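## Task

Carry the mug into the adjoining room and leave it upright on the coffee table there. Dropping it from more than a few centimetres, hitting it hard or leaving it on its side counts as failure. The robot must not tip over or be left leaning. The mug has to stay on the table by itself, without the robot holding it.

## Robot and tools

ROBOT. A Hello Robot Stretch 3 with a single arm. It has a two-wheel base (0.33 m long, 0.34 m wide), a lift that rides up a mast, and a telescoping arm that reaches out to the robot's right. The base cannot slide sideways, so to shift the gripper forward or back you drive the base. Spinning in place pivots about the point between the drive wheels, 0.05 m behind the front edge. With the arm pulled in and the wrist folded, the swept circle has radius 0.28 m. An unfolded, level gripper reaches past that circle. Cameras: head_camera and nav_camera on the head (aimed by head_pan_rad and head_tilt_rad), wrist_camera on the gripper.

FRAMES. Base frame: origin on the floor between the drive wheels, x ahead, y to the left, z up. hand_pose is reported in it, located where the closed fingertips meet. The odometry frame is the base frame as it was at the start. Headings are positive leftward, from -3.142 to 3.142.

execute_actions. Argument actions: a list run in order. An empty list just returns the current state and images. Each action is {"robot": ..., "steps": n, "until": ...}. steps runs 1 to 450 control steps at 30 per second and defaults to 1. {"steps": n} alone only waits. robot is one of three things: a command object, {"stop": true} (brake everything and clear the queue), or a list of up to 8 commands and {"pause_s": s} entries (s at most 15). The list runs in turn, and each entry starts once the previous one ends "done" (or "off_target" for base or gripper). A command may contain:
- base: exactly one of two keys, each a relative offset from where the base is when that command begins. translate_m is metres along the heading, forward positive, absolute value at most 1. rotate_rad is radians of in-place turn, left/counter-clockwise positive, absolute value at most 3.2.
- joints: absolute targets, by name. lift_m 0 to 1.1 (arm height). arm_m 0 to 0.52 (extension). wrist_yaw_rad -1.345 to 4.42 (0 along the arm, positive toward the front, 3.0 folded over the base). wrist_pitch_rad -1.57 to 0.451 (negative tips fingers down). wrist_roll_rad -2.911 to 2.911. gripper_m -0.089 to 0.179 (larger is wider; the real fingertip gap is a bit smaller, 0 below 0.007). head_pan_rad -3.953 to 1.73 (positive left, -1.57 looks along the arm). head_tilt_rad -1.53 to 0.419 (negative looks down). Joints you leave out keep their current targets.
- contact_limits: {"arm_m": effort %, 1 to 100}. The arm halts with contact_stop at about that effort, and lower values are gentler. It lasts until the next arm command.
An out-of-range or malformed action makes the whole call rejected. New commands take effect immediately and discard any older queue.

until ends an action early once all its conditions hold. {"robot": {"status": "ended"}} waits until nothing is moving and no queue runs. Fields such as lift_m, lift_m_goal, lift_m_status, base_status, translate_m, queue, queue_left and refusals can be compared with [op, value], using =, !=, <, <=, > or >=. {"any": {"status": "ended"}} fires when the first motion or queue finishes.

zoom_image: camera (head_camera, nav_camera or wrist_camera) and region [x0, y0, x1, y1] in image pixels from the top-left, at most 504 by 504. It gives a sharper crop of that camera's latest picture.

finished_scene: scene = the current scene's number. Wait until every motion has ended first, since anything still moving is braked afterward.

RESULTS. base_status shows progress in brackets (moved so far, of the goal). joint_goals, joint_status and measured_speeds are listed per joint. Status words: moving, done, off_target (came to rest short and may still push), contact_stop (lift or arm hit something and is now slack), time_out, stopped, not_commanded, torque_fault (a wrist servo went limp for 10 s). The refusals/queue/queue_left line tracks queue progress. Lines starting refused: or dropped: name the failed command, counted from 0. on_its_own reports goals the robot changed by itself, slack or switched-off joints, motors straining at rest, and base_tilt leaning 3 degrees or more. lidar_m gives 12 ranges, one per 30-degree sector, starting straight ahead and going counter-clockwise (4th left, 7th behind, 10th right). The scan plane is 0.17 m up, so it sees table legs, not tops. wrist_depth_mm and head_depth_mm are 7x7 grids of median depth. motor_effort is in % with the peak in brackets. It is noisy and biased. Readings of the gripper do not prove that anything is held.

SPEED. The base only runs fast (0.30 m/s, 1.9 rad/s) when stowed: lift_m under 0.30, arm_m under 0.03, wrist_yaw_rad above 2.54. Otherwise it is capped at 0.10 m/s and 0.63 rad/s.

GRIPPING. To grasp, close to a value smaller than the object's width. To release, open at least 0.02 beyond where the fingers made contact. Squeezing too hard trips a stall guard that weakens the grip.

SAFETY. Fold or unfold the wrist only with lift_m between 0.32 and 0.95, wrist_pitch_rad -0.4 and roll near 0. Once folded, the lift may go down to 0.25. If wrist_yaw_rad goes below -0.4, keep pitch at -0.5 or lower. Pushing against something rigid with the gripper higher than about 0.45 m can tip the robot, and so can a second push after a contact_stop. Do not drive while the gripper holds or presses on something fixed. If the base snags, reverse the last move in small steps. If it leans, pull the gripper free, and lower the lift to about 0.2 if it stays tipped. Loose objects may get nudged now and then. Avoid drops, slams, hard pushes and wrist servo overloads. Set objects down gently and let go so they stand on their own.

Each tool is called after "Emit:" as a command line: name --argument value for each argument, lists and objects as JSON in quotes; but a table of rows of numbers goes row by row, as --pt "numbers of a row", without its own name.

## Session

Emit:
execute_actions --actions '[]'

Scene clock: 0.00 s.
robot.base_odometry: x=+0.000 y=+0.000 heading=+0.000 (m, m, rad; robot's odometry frame)
robot.turned_by_wheels: +0.000 (rad since the last result)
robot.turned_by_imu: +0.000 (rad since the last result)
robot.base_tilt: forward=-0.2 right=+1.3 (deg)
robot.lidar_m: 1.47 0.87 0.74 0.74 0.79 0.68 0.68 0.78 1.33 3.03 2.17 1.57
robot.head_depth_mm: 1665 1690 1684 1702 1581 1716 1738 / 1714 1718 1730 1735 1621 1744 1766 / 1754 1744 1757 1773 1636 1787 1805 / 1766 1800 1809 1814 1493 1829 1844 / 1816 1842 1849 1854 1691 1428 1875 / 1776 1763 1733 1711 1611 1589 1663 / 1414 1392 1381 1379 1353 1297 1334
robot.base_status: not_commanded
robot.joint_positions: lift_m=+0.473 arm_m=+0.000 wrist_yaw_rad=+2.906 wrist_pitch_rad=-0.409 wrist_roll_rad=-0.019 gripper_m=+0.037 head_pan_rad=+0.000 head_tilt_rad=-0.008
robot.joint_goals: lift_m=+0.473 arm_m=+0.000 wrist_yaw_rad=+2.906 wrist_pitch_rad=-0.409 wrist_roll_rad=-0.019 gripper_m=+0.037 head_pan_rad=+0.000 head_tilt_rad=-0.008
robot.joint_status: lift_m=not_commanded arm_m=not_commanded wrist_yaw_rad=not_commanded wrist_pitch_rad=not_commanded wrist_roll_rad=not_commanded gripper_m=not_commanded head_pan_rad=not_commanded head_tilt_rad=not_commanded
robot.measured_speeds: translate_m=+0.000 rotate_rad=+0.000 lift_m=+0.000 arm_m=+0.000 wrist_yaw_rad=+0.000 wrist_pitch_rad=+0.000 wrist_roll_rad=+0.000 head_pan_rad=+0.000 head_tilt_rad=+0.000
robot: refusals=0 queue=idle queue_left=0
robot.motor_effort: left_wheel=-1 right_wheel=+0 lift_m=+24 arm_m=+0 wrist_yaw_rad=+0 wrist_pitch_rad=+6 wrist_roll_rad=+0 gripper_m=-1 head_pan_rad=+0 head_tilt_rad=+2 (%)
robot.hand_pose: x=+0.0315 y=+0.0740 z=+0.4873 quat_wxyz=(+0.224, +0.698, +0.064, +0.678) (m; robot's base frame)
robot.wrist_depth_mm: - 739 729 721 723 698 689 / 709 785 812 756 778 779 730 / 744 - 869 856 851 824 795 / 775 - 940 939 943 904 899 / 786 - 949 942 944 954 912 / 750 756 - 783 807 778 785 / 670 668 667 657 646 657 658
pictures: head_camera (sideways: a quarter turn clockwise sets it upright), nav_camera (sideways: a quarter turn counterclockwise sets it upright), wrist_camera
camera_calibration (this result's frames):
head_camera: T_world_to_cam=[[-0.0138971, 0.0336451, -0.999337, 1.32041], [0.0344513, 0.998856, 0.0331498, -0.0433402], [0.99931, -0.0339678, -0.0150404, -0.0281638], [0, 0, 0, 1]] pos_world=[0.0479873, -0.00209117, 1.32054]
nav_camera: T_world_to_cam=[[0.00331886, -0.00993749, 0.999945, -1.2508], [0.0221911, -0.999704, -0.0100087, 0.0645996], [0.999748, 0.0222231, -0.00309736, -0.0415511], [0, 0, 0, 1]] pos_world=[0.0442584, 0.0530741, 1.25125]
wrist_camera: T_world_to_cam=[[0.98421, -0.175453, 0.0233843, -0.0239741], [-0.0698695, -0.506477, -0.859418, 0.500065], [0.162631, 0.844214, -0.510739, 0.34247], [0, 0, 0, 1]] pos_world=[0.0028385, -0.0400528, 0.605238]
Images, in order (width x height): head_camera 896x504, nav_camera 672x504, wrist_camera 644x364.

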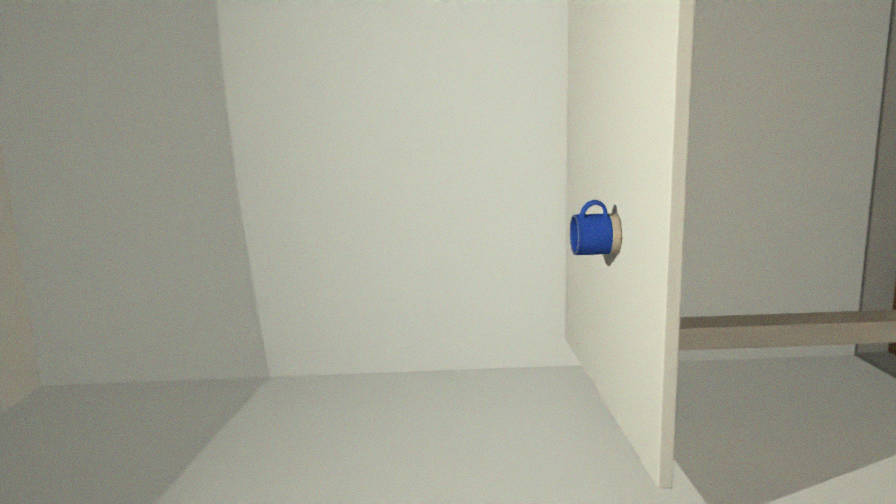

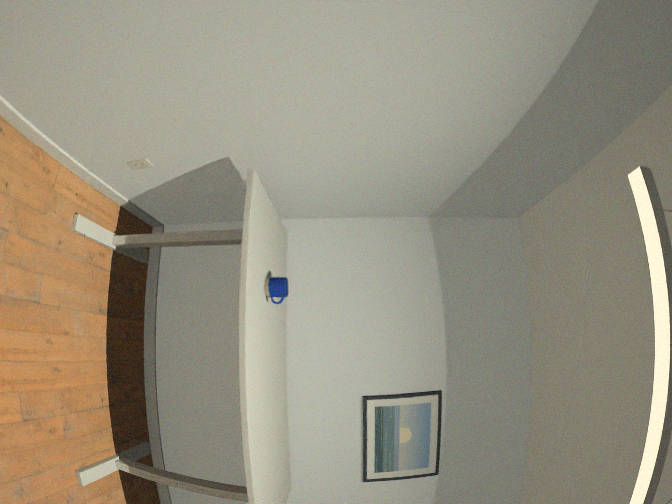

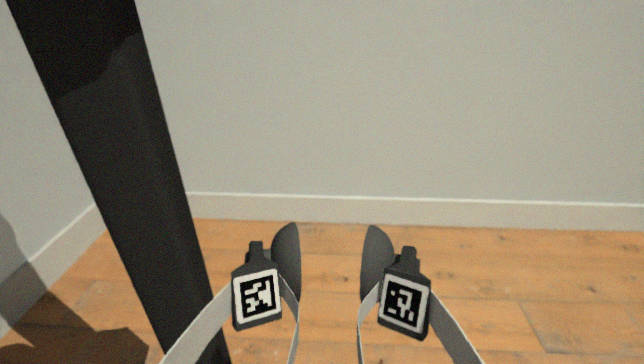

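Emit:
execute_actions --actions '[{"robot":{"joints":{"head_pan_rad":-2.1,"head_tilt_rad":-0.3,"lift_m":0.29}},"steps":90,"until":{"robot":{"status":"ended"}}}]'

Scene clock: 4.20 s.
robot.base_odometry: x=+0.000 y=+0.000 heading=+0.000 (m, m, rad; robot's odometry frame)
robot.turned_by_wheels: +0.000 (rad since the last result)
robot.turned_by_imu: +0.001 (rad since the last result)
robot.base_tilt: forward=-0.2 right=+1.4 (deg)
robot.lidar_m: 1.47 0.86 0.74 0.74 0.79 0.68 0.68 0.78 1.33 3.04 2.16 1.57
robot.head_depth_mm: 986 1016 1056 1090 1134 1182 1236 / 1158 1208 1259 1314 1369 1442 1420 / 1590 1675 1760 1842 1935 1832 1499 / 1952 2062 2190 2326 2428 1917 1496 / 2499 2727 2889 3070 2609 1911 1502 / 2591 2708 2815 3017 2627 1912 1511 / 2507 2580 2767 2884 2641 1933 1516
robot.base_status: not_commanded
robot.joint_positions: lift_m=+0.290 arm_m=+0.000 wrist_yaw_rad=+2.906 wrist_pitch_rad=-0.410 wrist_roll_rad=-0.019 gripper_m=+0.037 head_pan_rad=-2.093 head_tilt_rad=-0.296
robot.joint_goals: lift_m=+0.290 arm_m=+0.000 wrist_yaw_rad=+2.906 wrist_pitch_rad=-0.410 wrist_roll_rad=-0.019 gripper_m=+0.037 head_pan_rad=-2.100 head_tilt_rad=-0.300
robot.joint_status: lift_m=done arm_m=not_commanded wrist_yaw_rad=not_commanded wrist_pitch_rad=not_commanded wrist_roll_rad=not_commanded gripper_m=not_commanded head_pan_rad=done head_tilt_rad=done
robot.measured_speeds: translate_m=+0.000 rotate_rad=+0.000 lift_m=+0.000 arm_m=+0.000 wrist_yaw_rad=+0.000 wrist_pitch_rad=+0.000 wrist_roll_rad=+0.000 head_pan_rad=+0.000 head_tilt_rad=+0.000
robot: refusals=0 queue=done queue_left=0
robot.motor_effort: left_wheel=-1(1) right_wheel=-1(1) lift_m=+19(25) arm_m=+0(0) wrist_yaw_rad=-1(1) wrist_pitch_rad=+6(6) wrist_roll_rad=+0(1) gripper_m=+1(1) head_pan_rad=-4(50) head_tilt_rad=-2(27) (%)
robot.hand_pose: x=+0.0314 y=+0.0740 z=+0.3048 quat_wxyz=(+0.224, +0.698, +0.064, +0.677) (m; robot's base frame)
robot.wrist_depth_mm: - 732 720 717 727 672 672 / 719 798 790 777 760 764 755 / 761 - 884 852 822 802 811 / 764 - 842 832 863 842 829 / 656 - 656 651 662 657 655 / 549 521 - 540 554 536 535 / 453 - - 457 438 451 449
pictures: head_camera (sideways: a quarter turn clockwise sets it upright), nav_camera (sideways: a quarter turn counterclockwise sets it upright), wrist_camera
camera_calibration (this result's frames):
head_camera: T_world_to_cam=[[0.177541, 0.241156, -0.954109, 1.25999], [0.844652, -0.534864, 0.0219835, -0.0337347], [-0.505017, -0.809793, -0.298653, 0.350186], [0, 0, 0, 1]] pos_world=[-0.0183552, -0.0383187, 1.30749]
nav_camera: T_world_to_cam=[[-0.15202, -0.244337, 0.9577, -1.19448], [-0.875746, 0.482511, -0.015909, 0.0777537], [-0.458213, -0.84112, -0.287328, 0.337324], [0, 0, 0, 1]] pos_world=[0.0410738, -0.0456419, 1.24211]
wrist_camera: T_world_to_cam=[[0.984212, -0.175444, 0.0233607, -0.0196963], [-0.0699502, -0.506814, -0.859213, 0.343129], [0.162584, 0.844014, -0.511085, 0.249406], [0, 0, 0, 1]] pos_world=[0.00283795, -0.0400552, 0.422748]
Images, in order (width x height): head_camera 896x504, nav_camera 672x504, wrist_camera 644x364.

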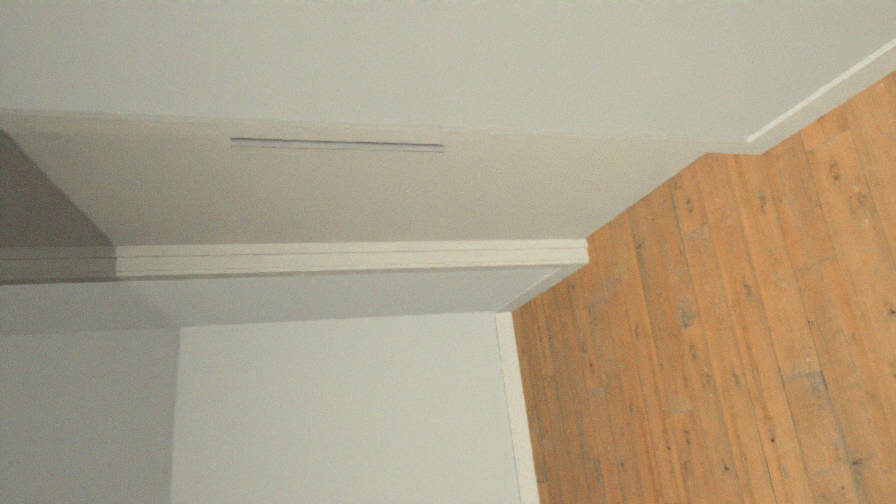

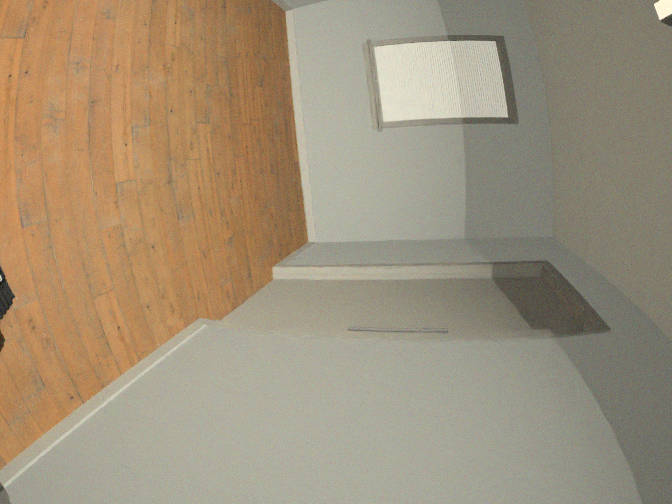

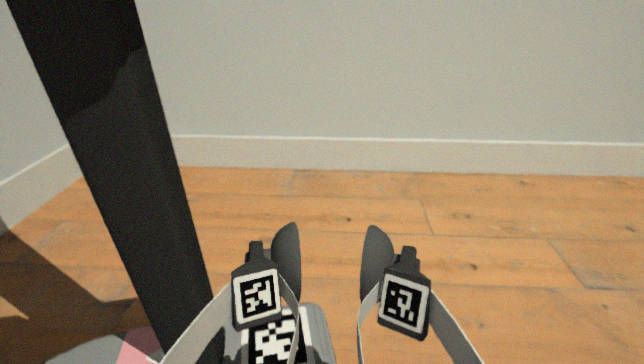

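Emit:
execute_actions --actions '[{"robot":{"base":{"translate_m":0.76},"joints":{"head_pan_rad":-0.1,"head_tilt_rad":-0.55}},"steps":300,"until":{"robot":{"status":"ended"}}}]'

Scene clock: 19.70 s.
robot.base_odometry: x=+0.760 y=+0.000 heading=+0.000 (m, m, rad; robot's odometry frame)
robot.turned_by_wheels: +0.000 (rad since the last result)
robot.turned_by_imu: +0.006 (rad since the last result)
robot.base_tilt: forward=-0.2 right=+1.3 (deg)
robot.lidar_m: 0.72 0.64 0.55 0.55 0.63 1.09 1.41 1.62 2.79 2.29 1.13 1.12
robot.head_depth_mm: 896 975 925 642 492 422 1248 / 905 988 926 644 493 421 1250 / 907 996 927 617 493 423 1249 / 915 1005 932 589 492 435 1249 / 924 1014 932 618 494 435 1256 / 933 1024 932 645 495 436 1174 / 940 1039 934 646 495 1242 1239
robot.base_status: done (translate_m +0.7600 of +0.7600)
robot.joint_positions: lift_m=+0.290 arm_m=+0.000 wrist_yaw_rad=+2.906 wrist_pitch_rad=-0.410 wrist_roll_rad=-0.019 gripper_m=+0.037 head_pan_rad=-0.107 head_tilt_rad=-0.544
robot.joint_goals: lift_m=+0.290 arm_m=+0.000 wrist_yaw_rad=+2.906 wrist_pitch_rad=-0.410 wrist_roll_rad=-0.019 gripper_m=+0.037 head_pan_rad=-0.100 head_tilt_rad=-0.550
robot.joint_status: lift_m=done arm_m=not_commanded wrist_yaw_rad=not_commanded wrist_pitch_rad=not_commanded wrist_roll_rad=not_commanded gripper_m=not_commanded head_pan_rad=done head_tilt_rad=done
robot.measured_speeds: translate_m=+0.000 rotate_rad=+0.000 lift_m=+0.000 arm_m=+0.000 wrist_yaw_rad=+0.000 wrist_pitch_rad=+0.000 wrist_roll_rad=+0.000 head_pan_rad=+0.000 head_tilt_rad=+0.000
robot: refusals=0 queue=done queue_left=0
robot.motor_effort: left_wheel=-1(9) right_wheel=+1(9) lift_m=+19(20) arm_m=+0(0) wrist_yaw_rad=-1(1) wrist_pitch_rad=+6(6) wrist_roll_rad=+0(0) gripper_m=-1(1) head_pan_rad=+5(54) head_tilt_rad=-4(22) (%)
robot.hand_pose: x=+0.0314 y=+0.0740 z=+0.3047 quat_wxyz=(+0.224, +0.698, +0.064, +0.677) (m; robot's base frame)
robot.wrist_depth_mm: - 554 538 537 529 518 502 / 627 594 597 588 579 560 557 / 675 - 662 647 624 630 607 / 748 - 716 711 675 662 666 / 651 - 660 658 660 644 647 / 539 518 - 535 553 529 485 / 454 - - 457 442 460 453
pictures: head_camera (sideways: a quarter turn clockwise sets it upright), nav_camera (sideways: a quarter turn counterclockwise sets it upright), wrist_camera
camera_calibration (this result's frames):
head_camera: T_world_to_cam=[[-0.515741, 0.0892958, -0.852079, 1.13109], [0.153067, 0.988156, 0.0109087, -0.0150926], [0.84296, -0.124799, -0.5233, 0.634296], [0, 0, 0, 1]] pos_world=[0.0509738, -0.00692817, 1.29587]
nav_camera: T_world_to_cam=[[0.509541, -0.064785, 0.858004, -1.06843], [-0.0929881, -0.995467, -0.0199418, 0.0782233], [0.855407, -0.069623, -0.513256, 0.623315], [0, 0, 0, 1]] pos_world=[0.0184946, 0.0520475, 1.2382]
wrist_camera: T_world_to_cam=[[0.984212, -0.175443, 0.0233582, -0.0196947], [-0.0699581, -0.506846, -0.859193, 0.343101], [0.162579, 0.843995, -0.511118, 0.249409], [0, 0, 0, 1]] pos_world=[0.00283789, -0.0400554, 0.422727]
Images, in order (width x height): head_camera 896x504, nav_camera 672x504, wrist_camera 644x364.

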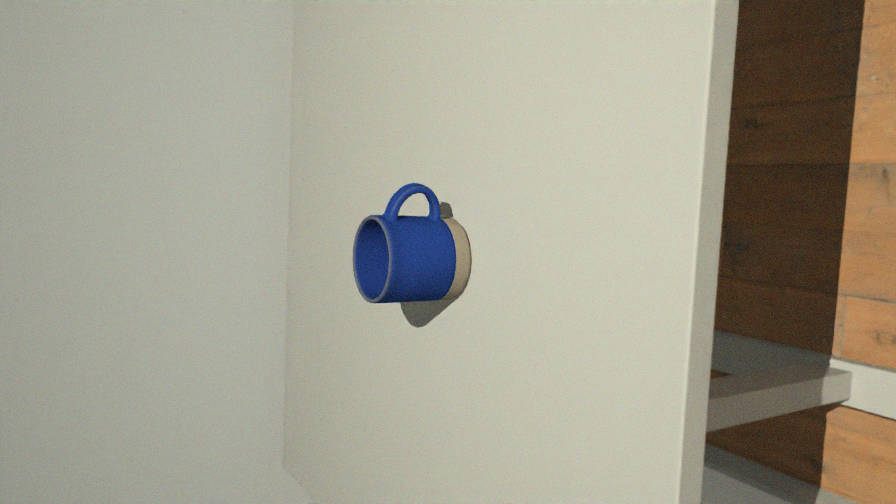

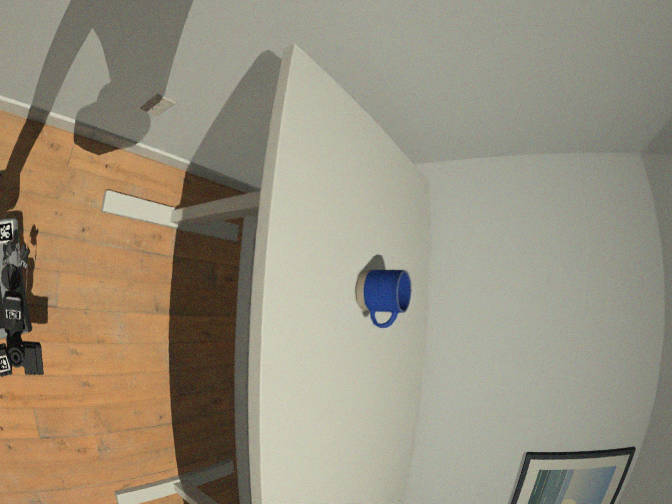

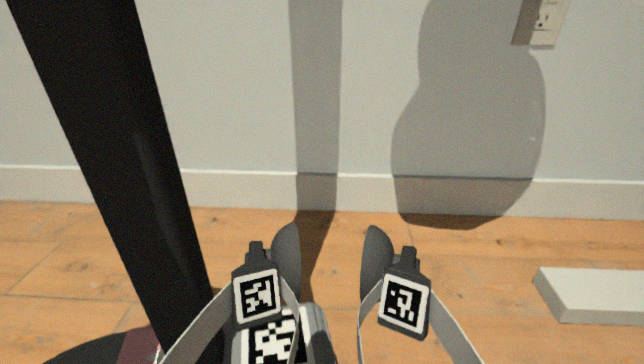

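Emit:
execute_actions --actions '[{"robot":{"base":{"rotate_rad":1.34},"joints":{"lift_m":0.99,"wrist_pitch_rad":-0.4,"wrist_roll_rad":0,"head_pan_rad":-1.2,"head_tilt_rad":-0.55}},"steps":300,"until":{"robot":{"base_status":["!=","moving"]}}},{"robot":{"base":{"translate_m":-0.28},"joints":{"wrist_yaw_rad":1.57}},"steps":300,"until":{"robot":{"lift_m":[">",0.98]}}},{"robot":{"joints":{"gripper_m":0.17,"arm_m":0.2}},"steps":300,"until":{"robot":{"base_status":["!=","moving"]}}},{"robot":{"joints":{"arm_m":0.445}},"steps":300,"until":{"robot":{"status":"ended"}}}]'

Scene clock: 37.33 s.
robot.base_odometry: x=+0.696 y=-0.273 heading=+1.340 (m, m, rad; robot's odometry frame)
robot.turned_by_wheels: +1.340 (rad since the last result)
robot.turned_by_imu: +1.346 (rad since the last result)
robot.base_tilt: forward=-0.1 right=+1.2 (deg)
robot.lidar_m: 0.83 0.86 1.20 1.42 1.48 2.16 2.94 0.91 0.91 1.11 0.87 0.86
robot.head_depth_mm: 885 960 1010 641 492 410 1253 / 910 996 959 644 493 422 1251 / 940 1030 988 618 493 435 1254 / 975 1065 931 618 494 1378 1255 / 1007 1105 930 645 494 1415 1256 / 1044 1152 934 646 494 1275 1252 / 1080 1167 934 647 511 1410 1228
robot.base_status: done (translate_m -0.2800 of -0.2800)
robot.joint_positions: lift_m=+0.990 arm_m=+0.445 wrist_yaw_rad=+1.571 wrist_pitch_rad=-0.415 wrist_roll_rad=-0.004 gripper_m=+0.170 head_pan_rad=-1.193 head_tilt_rad=-0.544
robot.joint_goals: lift_m=+0.990 arm_m=+0.445 wrist_yaw_rad=+1.570 wrist_pitch_rad=-0.400 wrist_roll_rad=+0.000 gripper_m=+0.170 head_pan_rad=-1.200 head_tilt_rad=-0.550
robot.joint_status: lift_m=done arm_m=done wrist_yaw_rad=done wrist_pitch_rad=done wrist_roll_rad=done gripper_m=done head_pan_rad=done head_tilt_rad=done
robot.measured_speeds: translate_m=+0.000 rotate_rad=+0.000 lift_m=+0.000 arm_m=+0.000 wrist_yaw_rad=+0.000 wrist_pitch_rad=+0.000 wrist_roll_rad=+0.000 head_pan_rad=+0.000 head_tilt_rad=+0.000
robot: refusals=0 queue=done queue_left=0
robot.motor_effort: left_wheel=-3(12) right_wheel=+4(10) lift_m=+29(30) arm_m=+3(6) wrist_yaw_rad=-2(3) wrist_pitch_rad=+6(5) wrist_roll_rad=+2(4) gripper_m=+0(85) head_pan_rad=-3(53) head_tilt_rad=-3(3) (%)
robot.hand_pose: x=+0.2034 y=-0.5897 z=+1.0032 quat_wxyz=(+0.593, +0.591, -0.385, +0.388) (m; robot's base frame)
robot.wrist_depth_mm: 703 711 686 672 655 662 618 / 773 767 715 699 718 683 606 / 841 816 454 247 414 441 432 / 902 333 337 242 325 321 315 / 267 270 265 261 258 258 252 / 225 216 216 214 212 213 209 / - 182 184 183 181 179 184
pictures: head_camera (sideways: a quarter turn clockwise sets it upright), nav_camera (sideways: a quarter turn counterclockwise sets it upright), wrist_camera
camera_calibration (this result's frames):
head_camera: T_world_to_cam=[[-0.161334, 0.497947, -0.852068, 1.12892], [0.945634, 0.32505, 0.0109078, -0.019926], [0.282396, -0.803985, -0.523317, 0.637737], [0, 0, 0, 1]] pos_world=[0.0208813, -0.042932, 1.29587]
nav_camera: T_world_to_cam=[[0.180132, -0.48104, 0.857994, -1.06641], [-0.924107, -0.381614, -0.0199421, 0.0832935], [0.337015, -0.789285, -0.513273, 0.6265], [0, 0, 0, 1]] pos_world=[0.0579263, 0.0132889, 1.2382]
wrist_camera: T_world_to_cam=[[0.0536364, -0.998515, 0.00950812, -0.603861], [-0.513807, -0.0357618, -0.85716, 0.984885], [0.856228, 0.0410896, -0.514962, 0.52782], [0, 0, 0, 1]] pos_world=[0.086496, -0.589431, 1.12175]
Images, in order (width x height): head_camera 896x504, nav_camera 672x504, wrist_camera 644x364.

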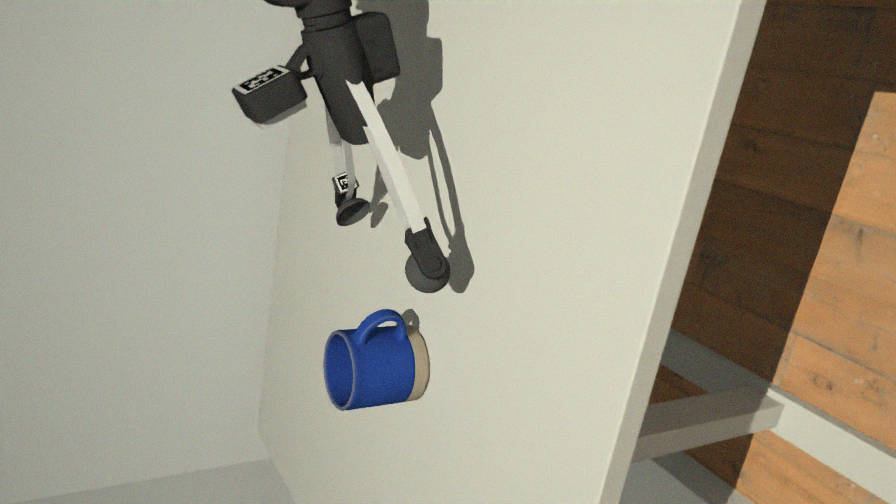

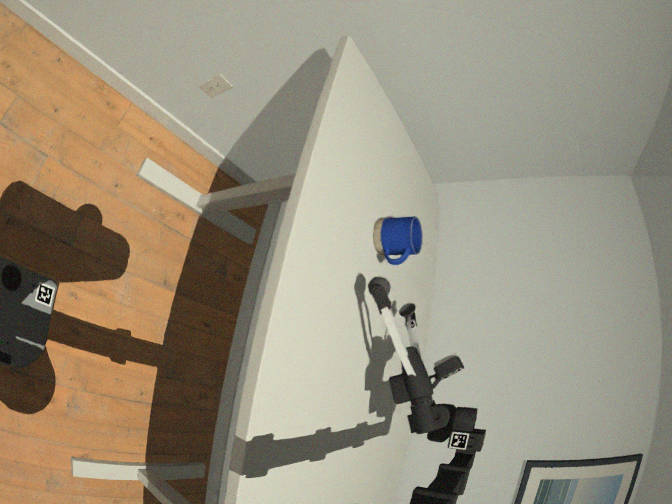

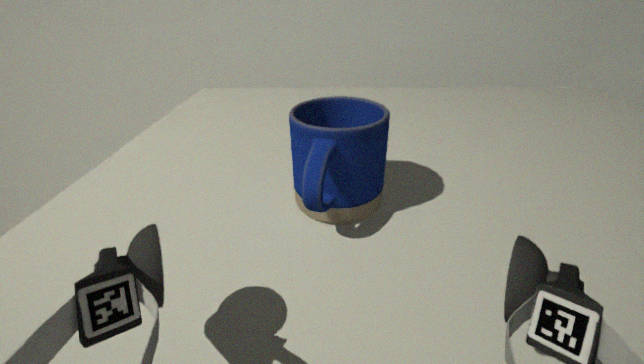

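Emit:
execute_actions --actions '[{"robot":{"base":{"translate_m":0.143},"joints":{"lift_m":0.985,"arm_m":0.448}},"steps":300,"until":{"robot":{"status":"ended"}}}]'

Scene clock: 44.20 s.
robot.base_odometry: x=+0.729 y=-0.133 heading=+1.340 (m, m, rad; robot's odometry frame)
robot.turned_by_wheels: +0.000 (rad since the last result)
robot.turned_by_imu: +0.002 (rad since the last result)
robot.base_tilt: forward=+0.0 right=+1.4 (deg)
robot.lidar_m: 0.69 0.72 0.99 1.42 1.47 2.16 3.08 1.01 1.15 1.11 0.78 0.71
robot.head_depth_mm: 885 965 1017 642 492 410 1247 / 913 1000 990 643 493 422 1255 / 941 1032 991 616 493 435 1253 / 976 1068 932 604 493 1378 1254 / 1007 1108 933 644 494 1190 1240 / 1036 1125 935 647 494 1391 1248 / 954 995 986 647 513 1241 1228
robot.base_status: done (translate_m +0.1430 of +0.1430)
robot.joint_positions: lift_m=+0.985 arm_m=+0.448 wrist_yaw_rad=+1.571 wrist_pitch_rad=-0.415 wrist_roll_rad=-0.004 gripper_m=+0.170 head_pan_rad=-1.193 head_tilt_rad=-0.544
robot.joint_goals: lift_m=+0.985 arm_m=+0.448 wrist_yaw_rad=+1.570 wrist_pitch_rad=-0.400 wrist_roll_rad=+0.000 gripper_m=+0.170 head_pan_rad=-1.200 head_tilt_rad=-0.550
robot.joint_status: lift_m=done arm_m=done wrist_yaw_rad=done wrist_pitch_rad=done wrist_roll_rad=done gripper_m=done head_pan_rad=done head_tilt_rad=done
robot.measured_speeds: translate_m=+0.000 rotate_rad=+0.000 lift_m=+0.000 arm_m=+0.000 wrist_yaw_rad=+0.000 wrist_pitch_rad=+0.000 wrist_roll_rad=+0.000 head_pan_rad=+0.000 head_tilt_rad=+0.000
robot: refusals=0 queue=done queue_left=0
robot.motor_effort: left_wheel=-4(4) right_wheel=+4(11) lift_m=+20(30) arm_m=+4(4) wrist_yaw_rad=-1(2) wrist_pitch_rad=+6(6) wrist_roll_rad=+3(3) gripper_m=+0(0) head_pan_rad=-3(4) head_tilt_rad=-3(4) (%)
robot.hand_pose: x=+0.2034 y=-0.5927 z=+0.9986 quat_wxyz=(+0.593, +0.591, -0.385, +0.388) (m; robot's base frame)
robot.wrist_depth_mm: 570 561 546 539 540 524 524 / 625 611 609 582 584 570 562 / 678 647 446 437 431 421 421 / 740 330 326 166 315 313 311 / 259 265 236 178 166 249 247 / 217 212 204 104 162 205 205 / - 177 173 102 143 175 179
pictures: head_camera (sideways: a quarter turn clockwise sets it upright), nav_camera (sideways: a quarter turn counterclockwise sets it upright), wrist_camera
camera_calibration (this result's frames):
head_camera: T_world_to_cam=[[-0.161334, 0.497947, -0.852068, 1.12892], [0.945634, 0.325049, 0.0109078, -0.019926], [0.282396, -0.803985, -0.523317, 0.637737], [0, 0, 0, 1]] pos_world=[0.0208812, -0.042932, 1.29587]
nav_camera: T_world_to_cam=[[0.180132, -0.48104, 0.857994, -1.06641], [-0.924107, -0.381614, -0.0199421, 0.0832935], [0.337015, -0.789285, -0.513273, 0.6265], [0, 0, 0, 1]] pos_world=[0.0579263, 0.0132889, 1.2382]
wrist_camera: T_world_to_cam=[[0.0536368, -0.998515, 0.00950833, -0.606817], [-0.513807, -0.0357622, -0.85716, 0.980868], [0.856228, 0.0410899, -0.514962, 0.525594], [0, 0, 0, 1]] pos_world=[0.086496, -0.592434, 1.11719]
Images, in order (width x height): head_camera 896x504, nav_camera 672x504, wrist_camera 644x364.

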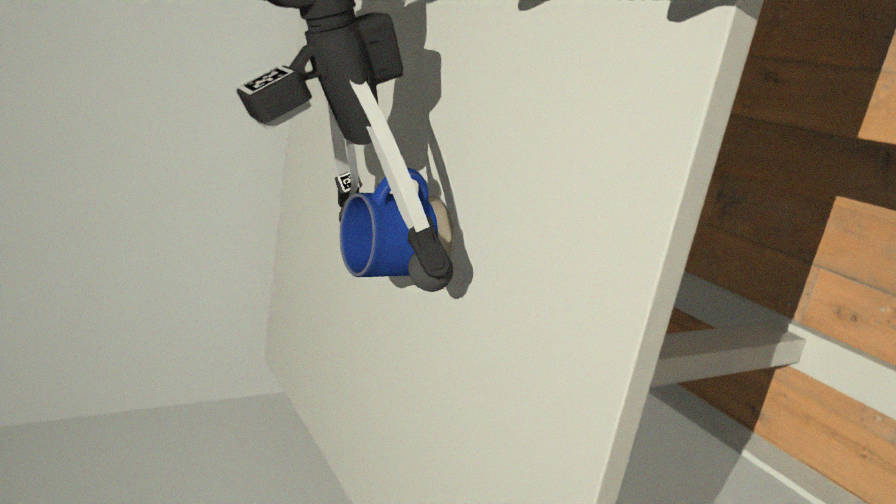

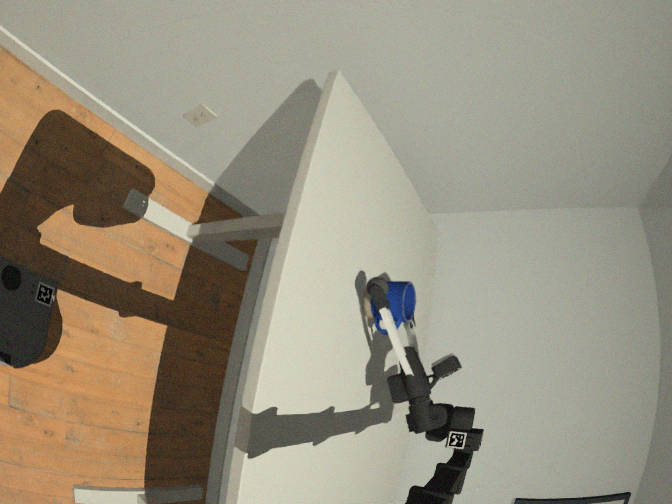

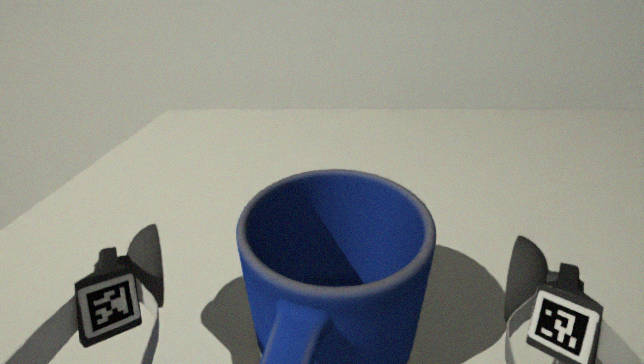

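Emit:
execute_actions --actions '[{"robot":[{"base":{"translate_m":-0.008},"joints":{"gripper_m":0.115}},{"joints":{"gripper_m":0.03}}],"steps":300,"until":{"robot":{"status":"ended"}}}]'

Scene clock: 49.73 s.
robot.base_odometry: x=+0.727 y=-0.141 heading=+1.340 (m, m, rad; robot's odometry frame)
robot.turned_by_wheels: +0.000 (rad since the last result)
robot.turned_by_imu: +0.002 (rad since the last result)
robot.base_tilt: forward=-0.3 right=+1.4 (deg)
robot.lidar_m: 0.69 0.72 1.00 1.41 1.47 2.16 3.08 1.01 1.15 1.11 0.79 0.72
robot.head_depth_mm: 889 965 1014 642 492 410 1247 / 914 992 927 643 493 422 1253 / 945 1029 991 617 493 435 1255 / 973 1073 930 616 494 1372 1252 / 1007 1108 933 646 494 1208 1247 / 1041 1134 934 647 495 1398 1238 / 960 1011 980 647 512 1263 1236
robot.base_status: done (translate_m -0.0080 of -0.0080)
robot.joint_positions: lift_m=+0.985 arm_m=+0.448 wrist_yaw_rad=+1.569 wrist_pitch_rad=-0.424 wrist_roll_rad=-0.004 gripper_m=+0.031 head_pan_rad=-1.193 head_tilt_rad=-0.544
robot.joint_goals: lift_m=+0.985 arm_m=+0.448 wrist_yaw_rad=+1.570 wrist_pitch_rad=-0.400 wrist_roll_rad=+0.000 gripper_m=+0.030 head_pan_rad=-1.200 head_tilt_rad=-0.550
robot.joint_status: lift_m=done arm_m=done wrist_yaw_rad=done wrist_pitch_rad=done wrist_roll_rad=done gripper_m=done head_pan_rad=done head_tilt_rad=done
robot.measured_speeds: translate_m=+0.000 rotate_rad=+0.000 lift_m=+0.000 arm_m=+0.000 wrist_yaw_rad=+0.000 wrist_pitch_rad=+0.000 wrist_roll_rad=+0.000 head_pan_rad=+0.000 head_tilt_rad=+0.000
robot: refusals=0 queue=done queue_left=0
robot.motor_effort: left_wheel=-3(9) right_wheel=+3(8) lift_m=+21(20) arm_m=+3(3) wrist_yaw_rad=+1(0) wrist_pitch_rad=+9(9) wrist_roll_rad=+3(3) gripper_m=-20(92) head_pan_rad=-3(4) head_tilt_rad=-4(4) (%)
robot.hand_pose: x=+0.2022 y=-0.5931 z=+0.9965 quat_wxyz=(+0.596, +0.593, -0.382, +0.384) (m; robot's base frame)
robot.wrist_depth_mm: 583 563 546 555 544 529 517 / 625 621 607 607 581 583 574 / 694 471 433 424 421 409 404 / 741 320 313 170 293 303 304 / 254 251 168 185 169 243 243 / 208 209 118 105 111 202 202 / 177 178 172 113 148 171 170
pictures: head_camera (sideways: a quarter turn clockwise sets it upright), nav_camera (sideways: a quarter turn counterclockwise sets it upright), wrist_camera
camera_calibration (this result's frames):
head_camera: T_world_to_cam=[[-0.161334, 0.497947, -0.852068, 1.12892], [0.945634, 0.325049, 0.0109078, -0.0199261], [0.282396, -0.803985, -0.523317, 0.637737], [0, 0, 0, 1]] pos_world=[0.0208812, -0.042932, 1.29587]
nav_camera: T_world_to_cam=[[0.180132, -0.48104, 0.857994, -1.06641], [-0.924107, -0.381614, -0.0199421, 0.0832935], [0.337015, -0.789285, -0.513273, 0.6265], [0, 0, 0, 1]] pos_world=[0.0579263, 0.0132889, 1.2382]
wrist_camera: T_world_to_cam=[[0.051939, -0.99861, 0.00900786, -0.60638], [-0.521793, -0.0348278, -0.852361, 0.975829], [0.85149, 0.0395705, -0.522876, 0.533473], [0, 0, 0, 1]] pos_world=[0.0864287, -0.592661, 1.11616]
Images, in order (width x height): head_camera 896x504, nav_camera 672x504, wrist_camera 644x364.

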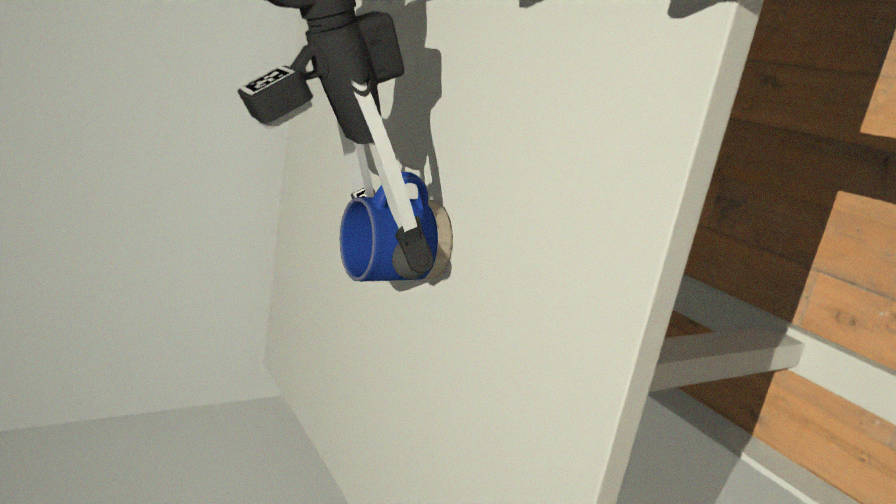

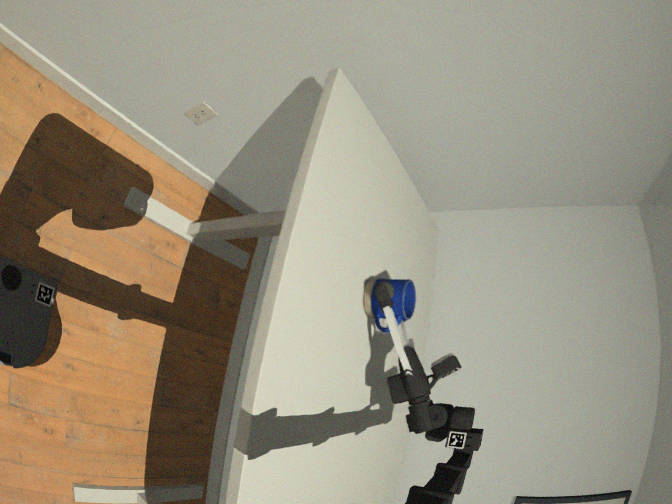

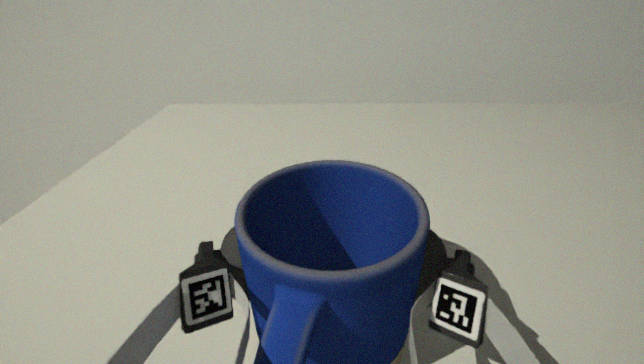

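Emit:
execute_actions --actions '[{"robot":{"joints":{"lift_m":1.012}},"steps":300,"until":{"robot":{"status":"ended"}}}]'

Scene clock: 51.77 s.
robot.base_odometry: x=+0.727 y=-0.141 heading=+1.340 (m, m, rad; robot's odometry frame)
robot.turned_by_wheels: +0.000 (rad since the last result)
robot.turned_by_imu: +0.001 (rad since the last result)
robot.base_tilt: forward=-0.2 right=+1.3 (deg)
robot.lidar_m: 0.69 0.73 1.00 1.41 1.47 2.17 3.08 1.01 1.15 1.12 0.79 0.72
robot.head_depth_mm: 886 962 1000 642 491 410 1256 / 913 982 989 643 492 422 1247 / 943 1027 989 618 493 434 1249 / 972 1066 933 620 494 1383 1255 / 1008 1107 932 645 494 1214 1250 / 1045 1140 934 648 494 1399 1240 / 964 1012 984 646 512 1259 1227
robot.base_status: done (translate_m -0.0080 of -0.0080)
robot.joint_positions: lift_m=+1.012 arm_m=+0.448 wrist_yaw_rad=+1.569 wrist_pitch_rad=-0.440 wrist_roll_rad=-0.004 gripper_m=+0.031 head_pan_rad=-1.193 head_tilt_rad=-0.544
robot.joint_goals: lift_m=+1.012 arm_m=+0.448 wrist_yaw_rad=+1.570 wrist_pitch_rad=-0.400 wrist_roll_rad=+0.000 gripper_m=+0.030 head_pan_rad=-1.200 head_tilt_rad=-0.550
robot.joint_status: lift_m=done arm_m=done wrist_yaw_rad=done wrist_pitch_rad=done wrist_roll_rad=done gripper_m=done head_pan_rad=done head_tilt_rad=done
robot.measured_speeds: translate_m=+0.000 rotate_rad=+0.000 lift_m=+0.000 arm_m=+0.000 wrist_yaw_rad=+0.000 wrist_pitch_rad=+0.000 wrist_roll_rad=+0.000 head_pan_rad=+0.000 head_tilt_rad=+0.000
robot: refusals=0 queue=done queue_left=0
robot.motor_effort: left_wheel=-3(3) right_wheel=+3(2) lift_m=+31(32) arm_m=+3(3) wrist_yaw_rad=+0(0) wrist_pitch_rad=+15(16) wrist_roll_rad=+3(3) gripper_m=-19(17) head_pan_rad=-4(5) head_tilt_rad=-3(3) (%)
robot.hand_pose: x=+0.2001 y=-0.5931 z=+1.0194 quat_wxyz=(+0.599, +0.596, -0.378, +0.379) (m; robot's base frame)
robot.wrist_depth_mm: 567 567 556 542 549 536 518 / 626 611 616 601 595 586 569 / 692 680 473 467 467 460 454 / 762 358 354 171 325 344 336 / 286 284 167 185 168 275 272 / 237 238 119 105 112 231 228 / 202 202 195 114 145 193 195
pictures: head_camera (sideways: a quarter turn clockwise sets it upright), nav_camera (sideways: a quarter turn counterclockwise sets it upright), wrist_camera
camera_calibration (this result's frames):
head_camera: T_world_to_cam=[[-0.161334, 0.497947, -0.852068, 1.12892], [0.945634, 0.325049, 0.0109078, -0.019926], [0.282395, -0.803985, -0.523317, 0.637738], [0, 0, 0, 1]] pos_world=[0.0208812, -0.042932, 1.29587]
nav_camera: T_world_to_cam=[[0.180132, -0.48104, 0.857993, -1.06641], [-0.924107, -0.381614, -0.0199421, 0.0832935], [0.337015, -0.789285, -0.513273, 0.6265], [0, 0, 0, 1]] pos_world=[0.0579263, 0.0132889, 1.2382]
wrist_camera: T_world_to_cam=[[0.0520739, -0.99861, 0.00812726, -0.605604], [-0.535582, -0.0347957, -0.843766, 0.988256], [0.842876, 0.0395854, -0.536649, 0.563001], [0, 0, 0, 1]] pos_world=[0.0862883, -0.592662, 1.14091]
Images, in order (width x height): head_camera 896x504, nav_camera 672x504, wrist_camera 644x364.

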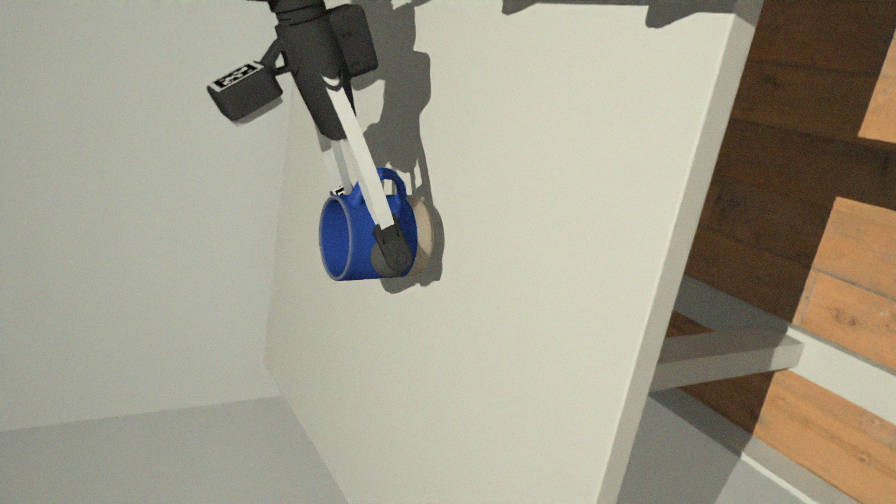

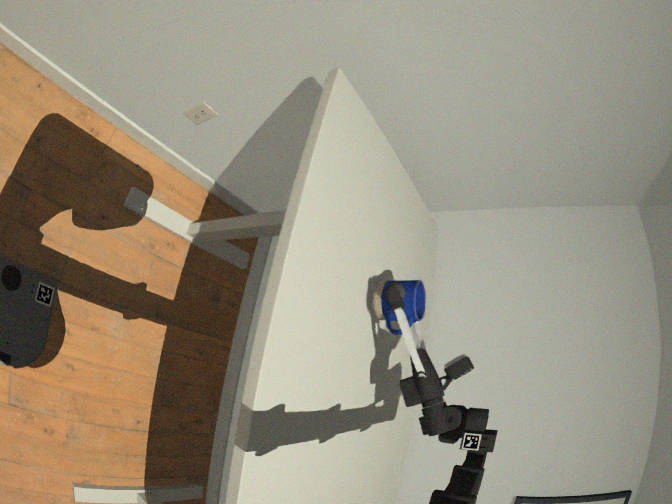

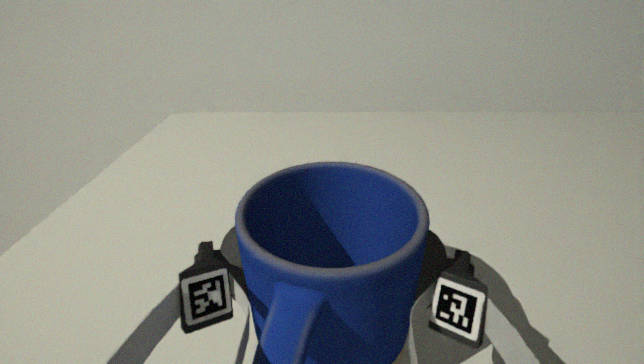

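Emit:
execute_actions --actions '[{"robot":{"base":{"rotate_rad":-0.543},"joints":{"lift_m":1.025,"arm_m":0.024,"head_pan_rad":-0.9,"head_tilt_rad":-1.0}},"steps":200,"until":{"robot":{"base_status":["!=","moving"]}}},{"robot":{"base":{"translate_m":-1.0}},"steps":200,"until":{"robot":{"translate_m":["<",-0.2],"arm_m":["<",0.03]}}},{"robot":{"joints":{"lift_m":0.288}},"steps":100,"until":{"robot":{"lift_m":["<",0.92]}}},{"robot":{"joints":{"wrist_yaw_rad":3.12}},"steps":100,"until":{"robot":{"wrist_yaw_rad":[">",3.05]}}}]'

Scene clock: 65.70 s.
robot.base_odometry: x=+0.406 y=-0.470 heading=+0.797 (m, m, rad; robot's odometry frame)
robot.turned_by_wheels: -0.543 (rad since the last result)
robot.turned_by_imu: -0.544 (rad since the last result)
robot.base_tilt: forward=-0.1 right=+2.1 (deg)
robot.lidar_m: 1.13 1.09 1.13 1.23 1.19 1.23 1.79 2.68 1.91 0.96 1.34 1.22
robot.head_depth_mm: 614 1444 1613 1433 1360 - 1102 / 611 1473 1661 1493 - - - / 608 1472 1678 1491 1339 1201 - / 607 1501 1672 1500 1336 1202 1124 / 605 1508 1672 1492 1334 1197 1090 / 603 1526 1703 1480 1332 1191 1094 / 599 1546 1685 1478 1325 1192 1089
robot.base_status: moving (translate_m -0.4597 of -1.0000)
robot.joint_positions: lift_m=+0.773 arm_m=+0.024 wrist_yaw_rad=+3.068 wrist_pitch_rad=-0.442 wrist_roll_rad=-0.003 gripper_m=+0.031 head_pan_rad=-0.907 head_tilt_rad=-0.988
robot.joint_goals: lift_m=+0.288 arm_m=+0.024 wrist_yaw_rad=+3.120 wrist_pitch_rad=-0.400 wrist_roll_rad=+0.000 gripper_m=+0.030 head_pan_rad=-0.900 head_tilt_rad=-1.000
robot.joint_status: lift_m=moving arm_m=done wrist_yaw_rad=moving wrist_pitch_rad=done wrist_roll_rad=done gripper_m=done head_pan_rad=done head_tilt_rad=done
robot.measured_speeds: translate_m=-0.100 rotate_rad=+0.000 lift_m=-0.110 arm_m=+0.000 wrist_yaw_rad=+0.590 wrist_pitch_rad=+0.000 wrist_roll_rad=+0.000 head_pan_rad=+0.000 head_tilt_rad=+0.000
robot: refusals=0 queue=running queue_left=0
robot.motor_effort: left_wheel=+0(8) right_wheel=-5(11) lift_m=+21(32) arm_m=-2(3) wrist_yaw_rad=+0(2) wrist_pitch_rad=+16(16) wrist_roll_rad=+2(3) gripper_m=-17(18) head_pan_rad=+4(33) head_tilt_rad=-7(35) (%)
robot.hand_pose: x=-0.0049 y=+0.0513 z=+0.7806 quat_wxyz=(+0.181, +0.694, +0.130, +0.685) (m; robot's base frame)
robot.wrist_depth_mm: 912 994 - - - - 903 / 946 - - - - - 936 / - - - - - - 962 / - - - 171 - - - / - - 162 187 167 - - / - - 118 105 112 - - / - 973 893 114 148 948 926
pictures: head_camera (sideways: a quarter turn clockwise sets it upright), nav_camera (sideways: a quarter turn counterclockwise sets it upright), wrist_camera
camera_calibration (this result's frames):
head_camera: T_world_to_cam=[[-0.489753, 0.680388, -0.545174, 0.730967], [0.815398, 0.578812, -0.0101377, 0.00826744], [0.308656, -0.449499, -0.838262, 1.0472], [0, 0, 0, 1]] pos_world=[0.0280275, -0.0314111, 1.27642]
nav_camera: T_world_to_cam=[[0.505102, -0.661534, 0.554297, -0.672596], [-0.784774, -0.619317, -0.0240099, 0.0877265], [0.359169, -0.422871, -0.831972, 1.04088], [0, 0, 0, 1]] pos_world=[0.0347222, 0.0495438, 1.24091]
wrist_camera: T_world_to_cam=[[0.999768, -0.0203249, 0.00707528, 0.00585916], [-0.00497951, -0.538304, -0.842736, 0.727074], [0.0209371, 0.842506, -0.538281, 0.53823], [0, 0, 0, 1]] pos_world=[-0.0135063, -0.0619562, 0.902408]
Images, in order (width x height): head_camera 896x504, nav_camera 672x504, wrist_camera 644x364.

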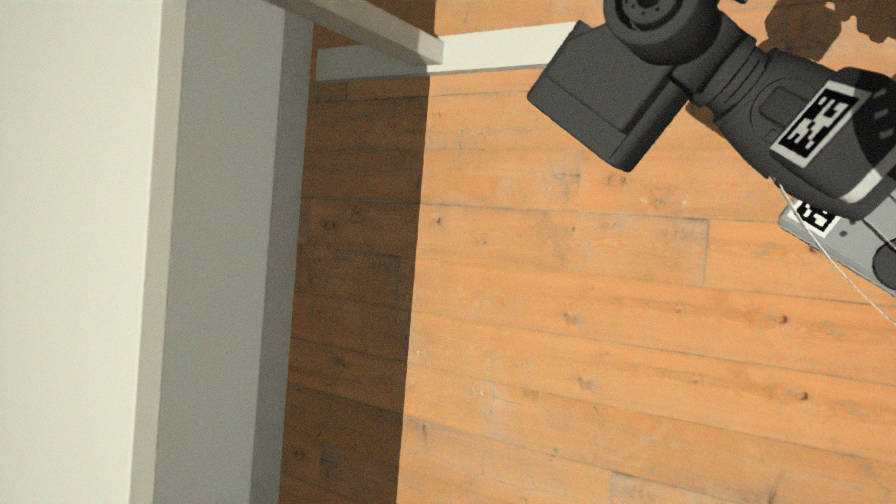

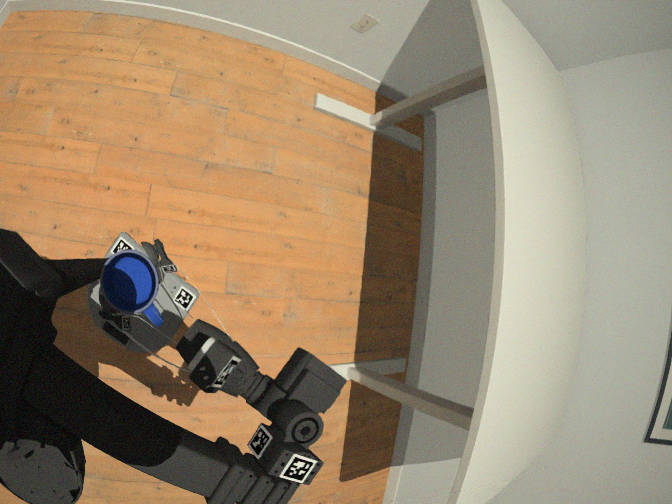

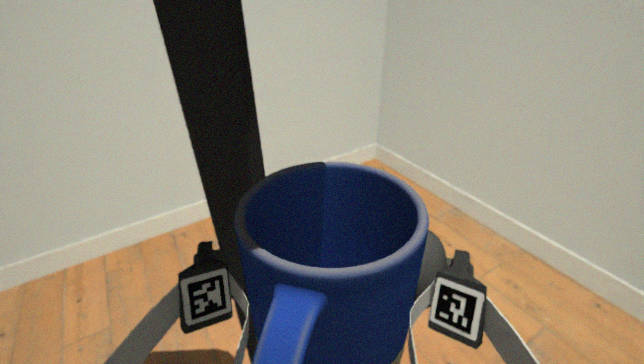

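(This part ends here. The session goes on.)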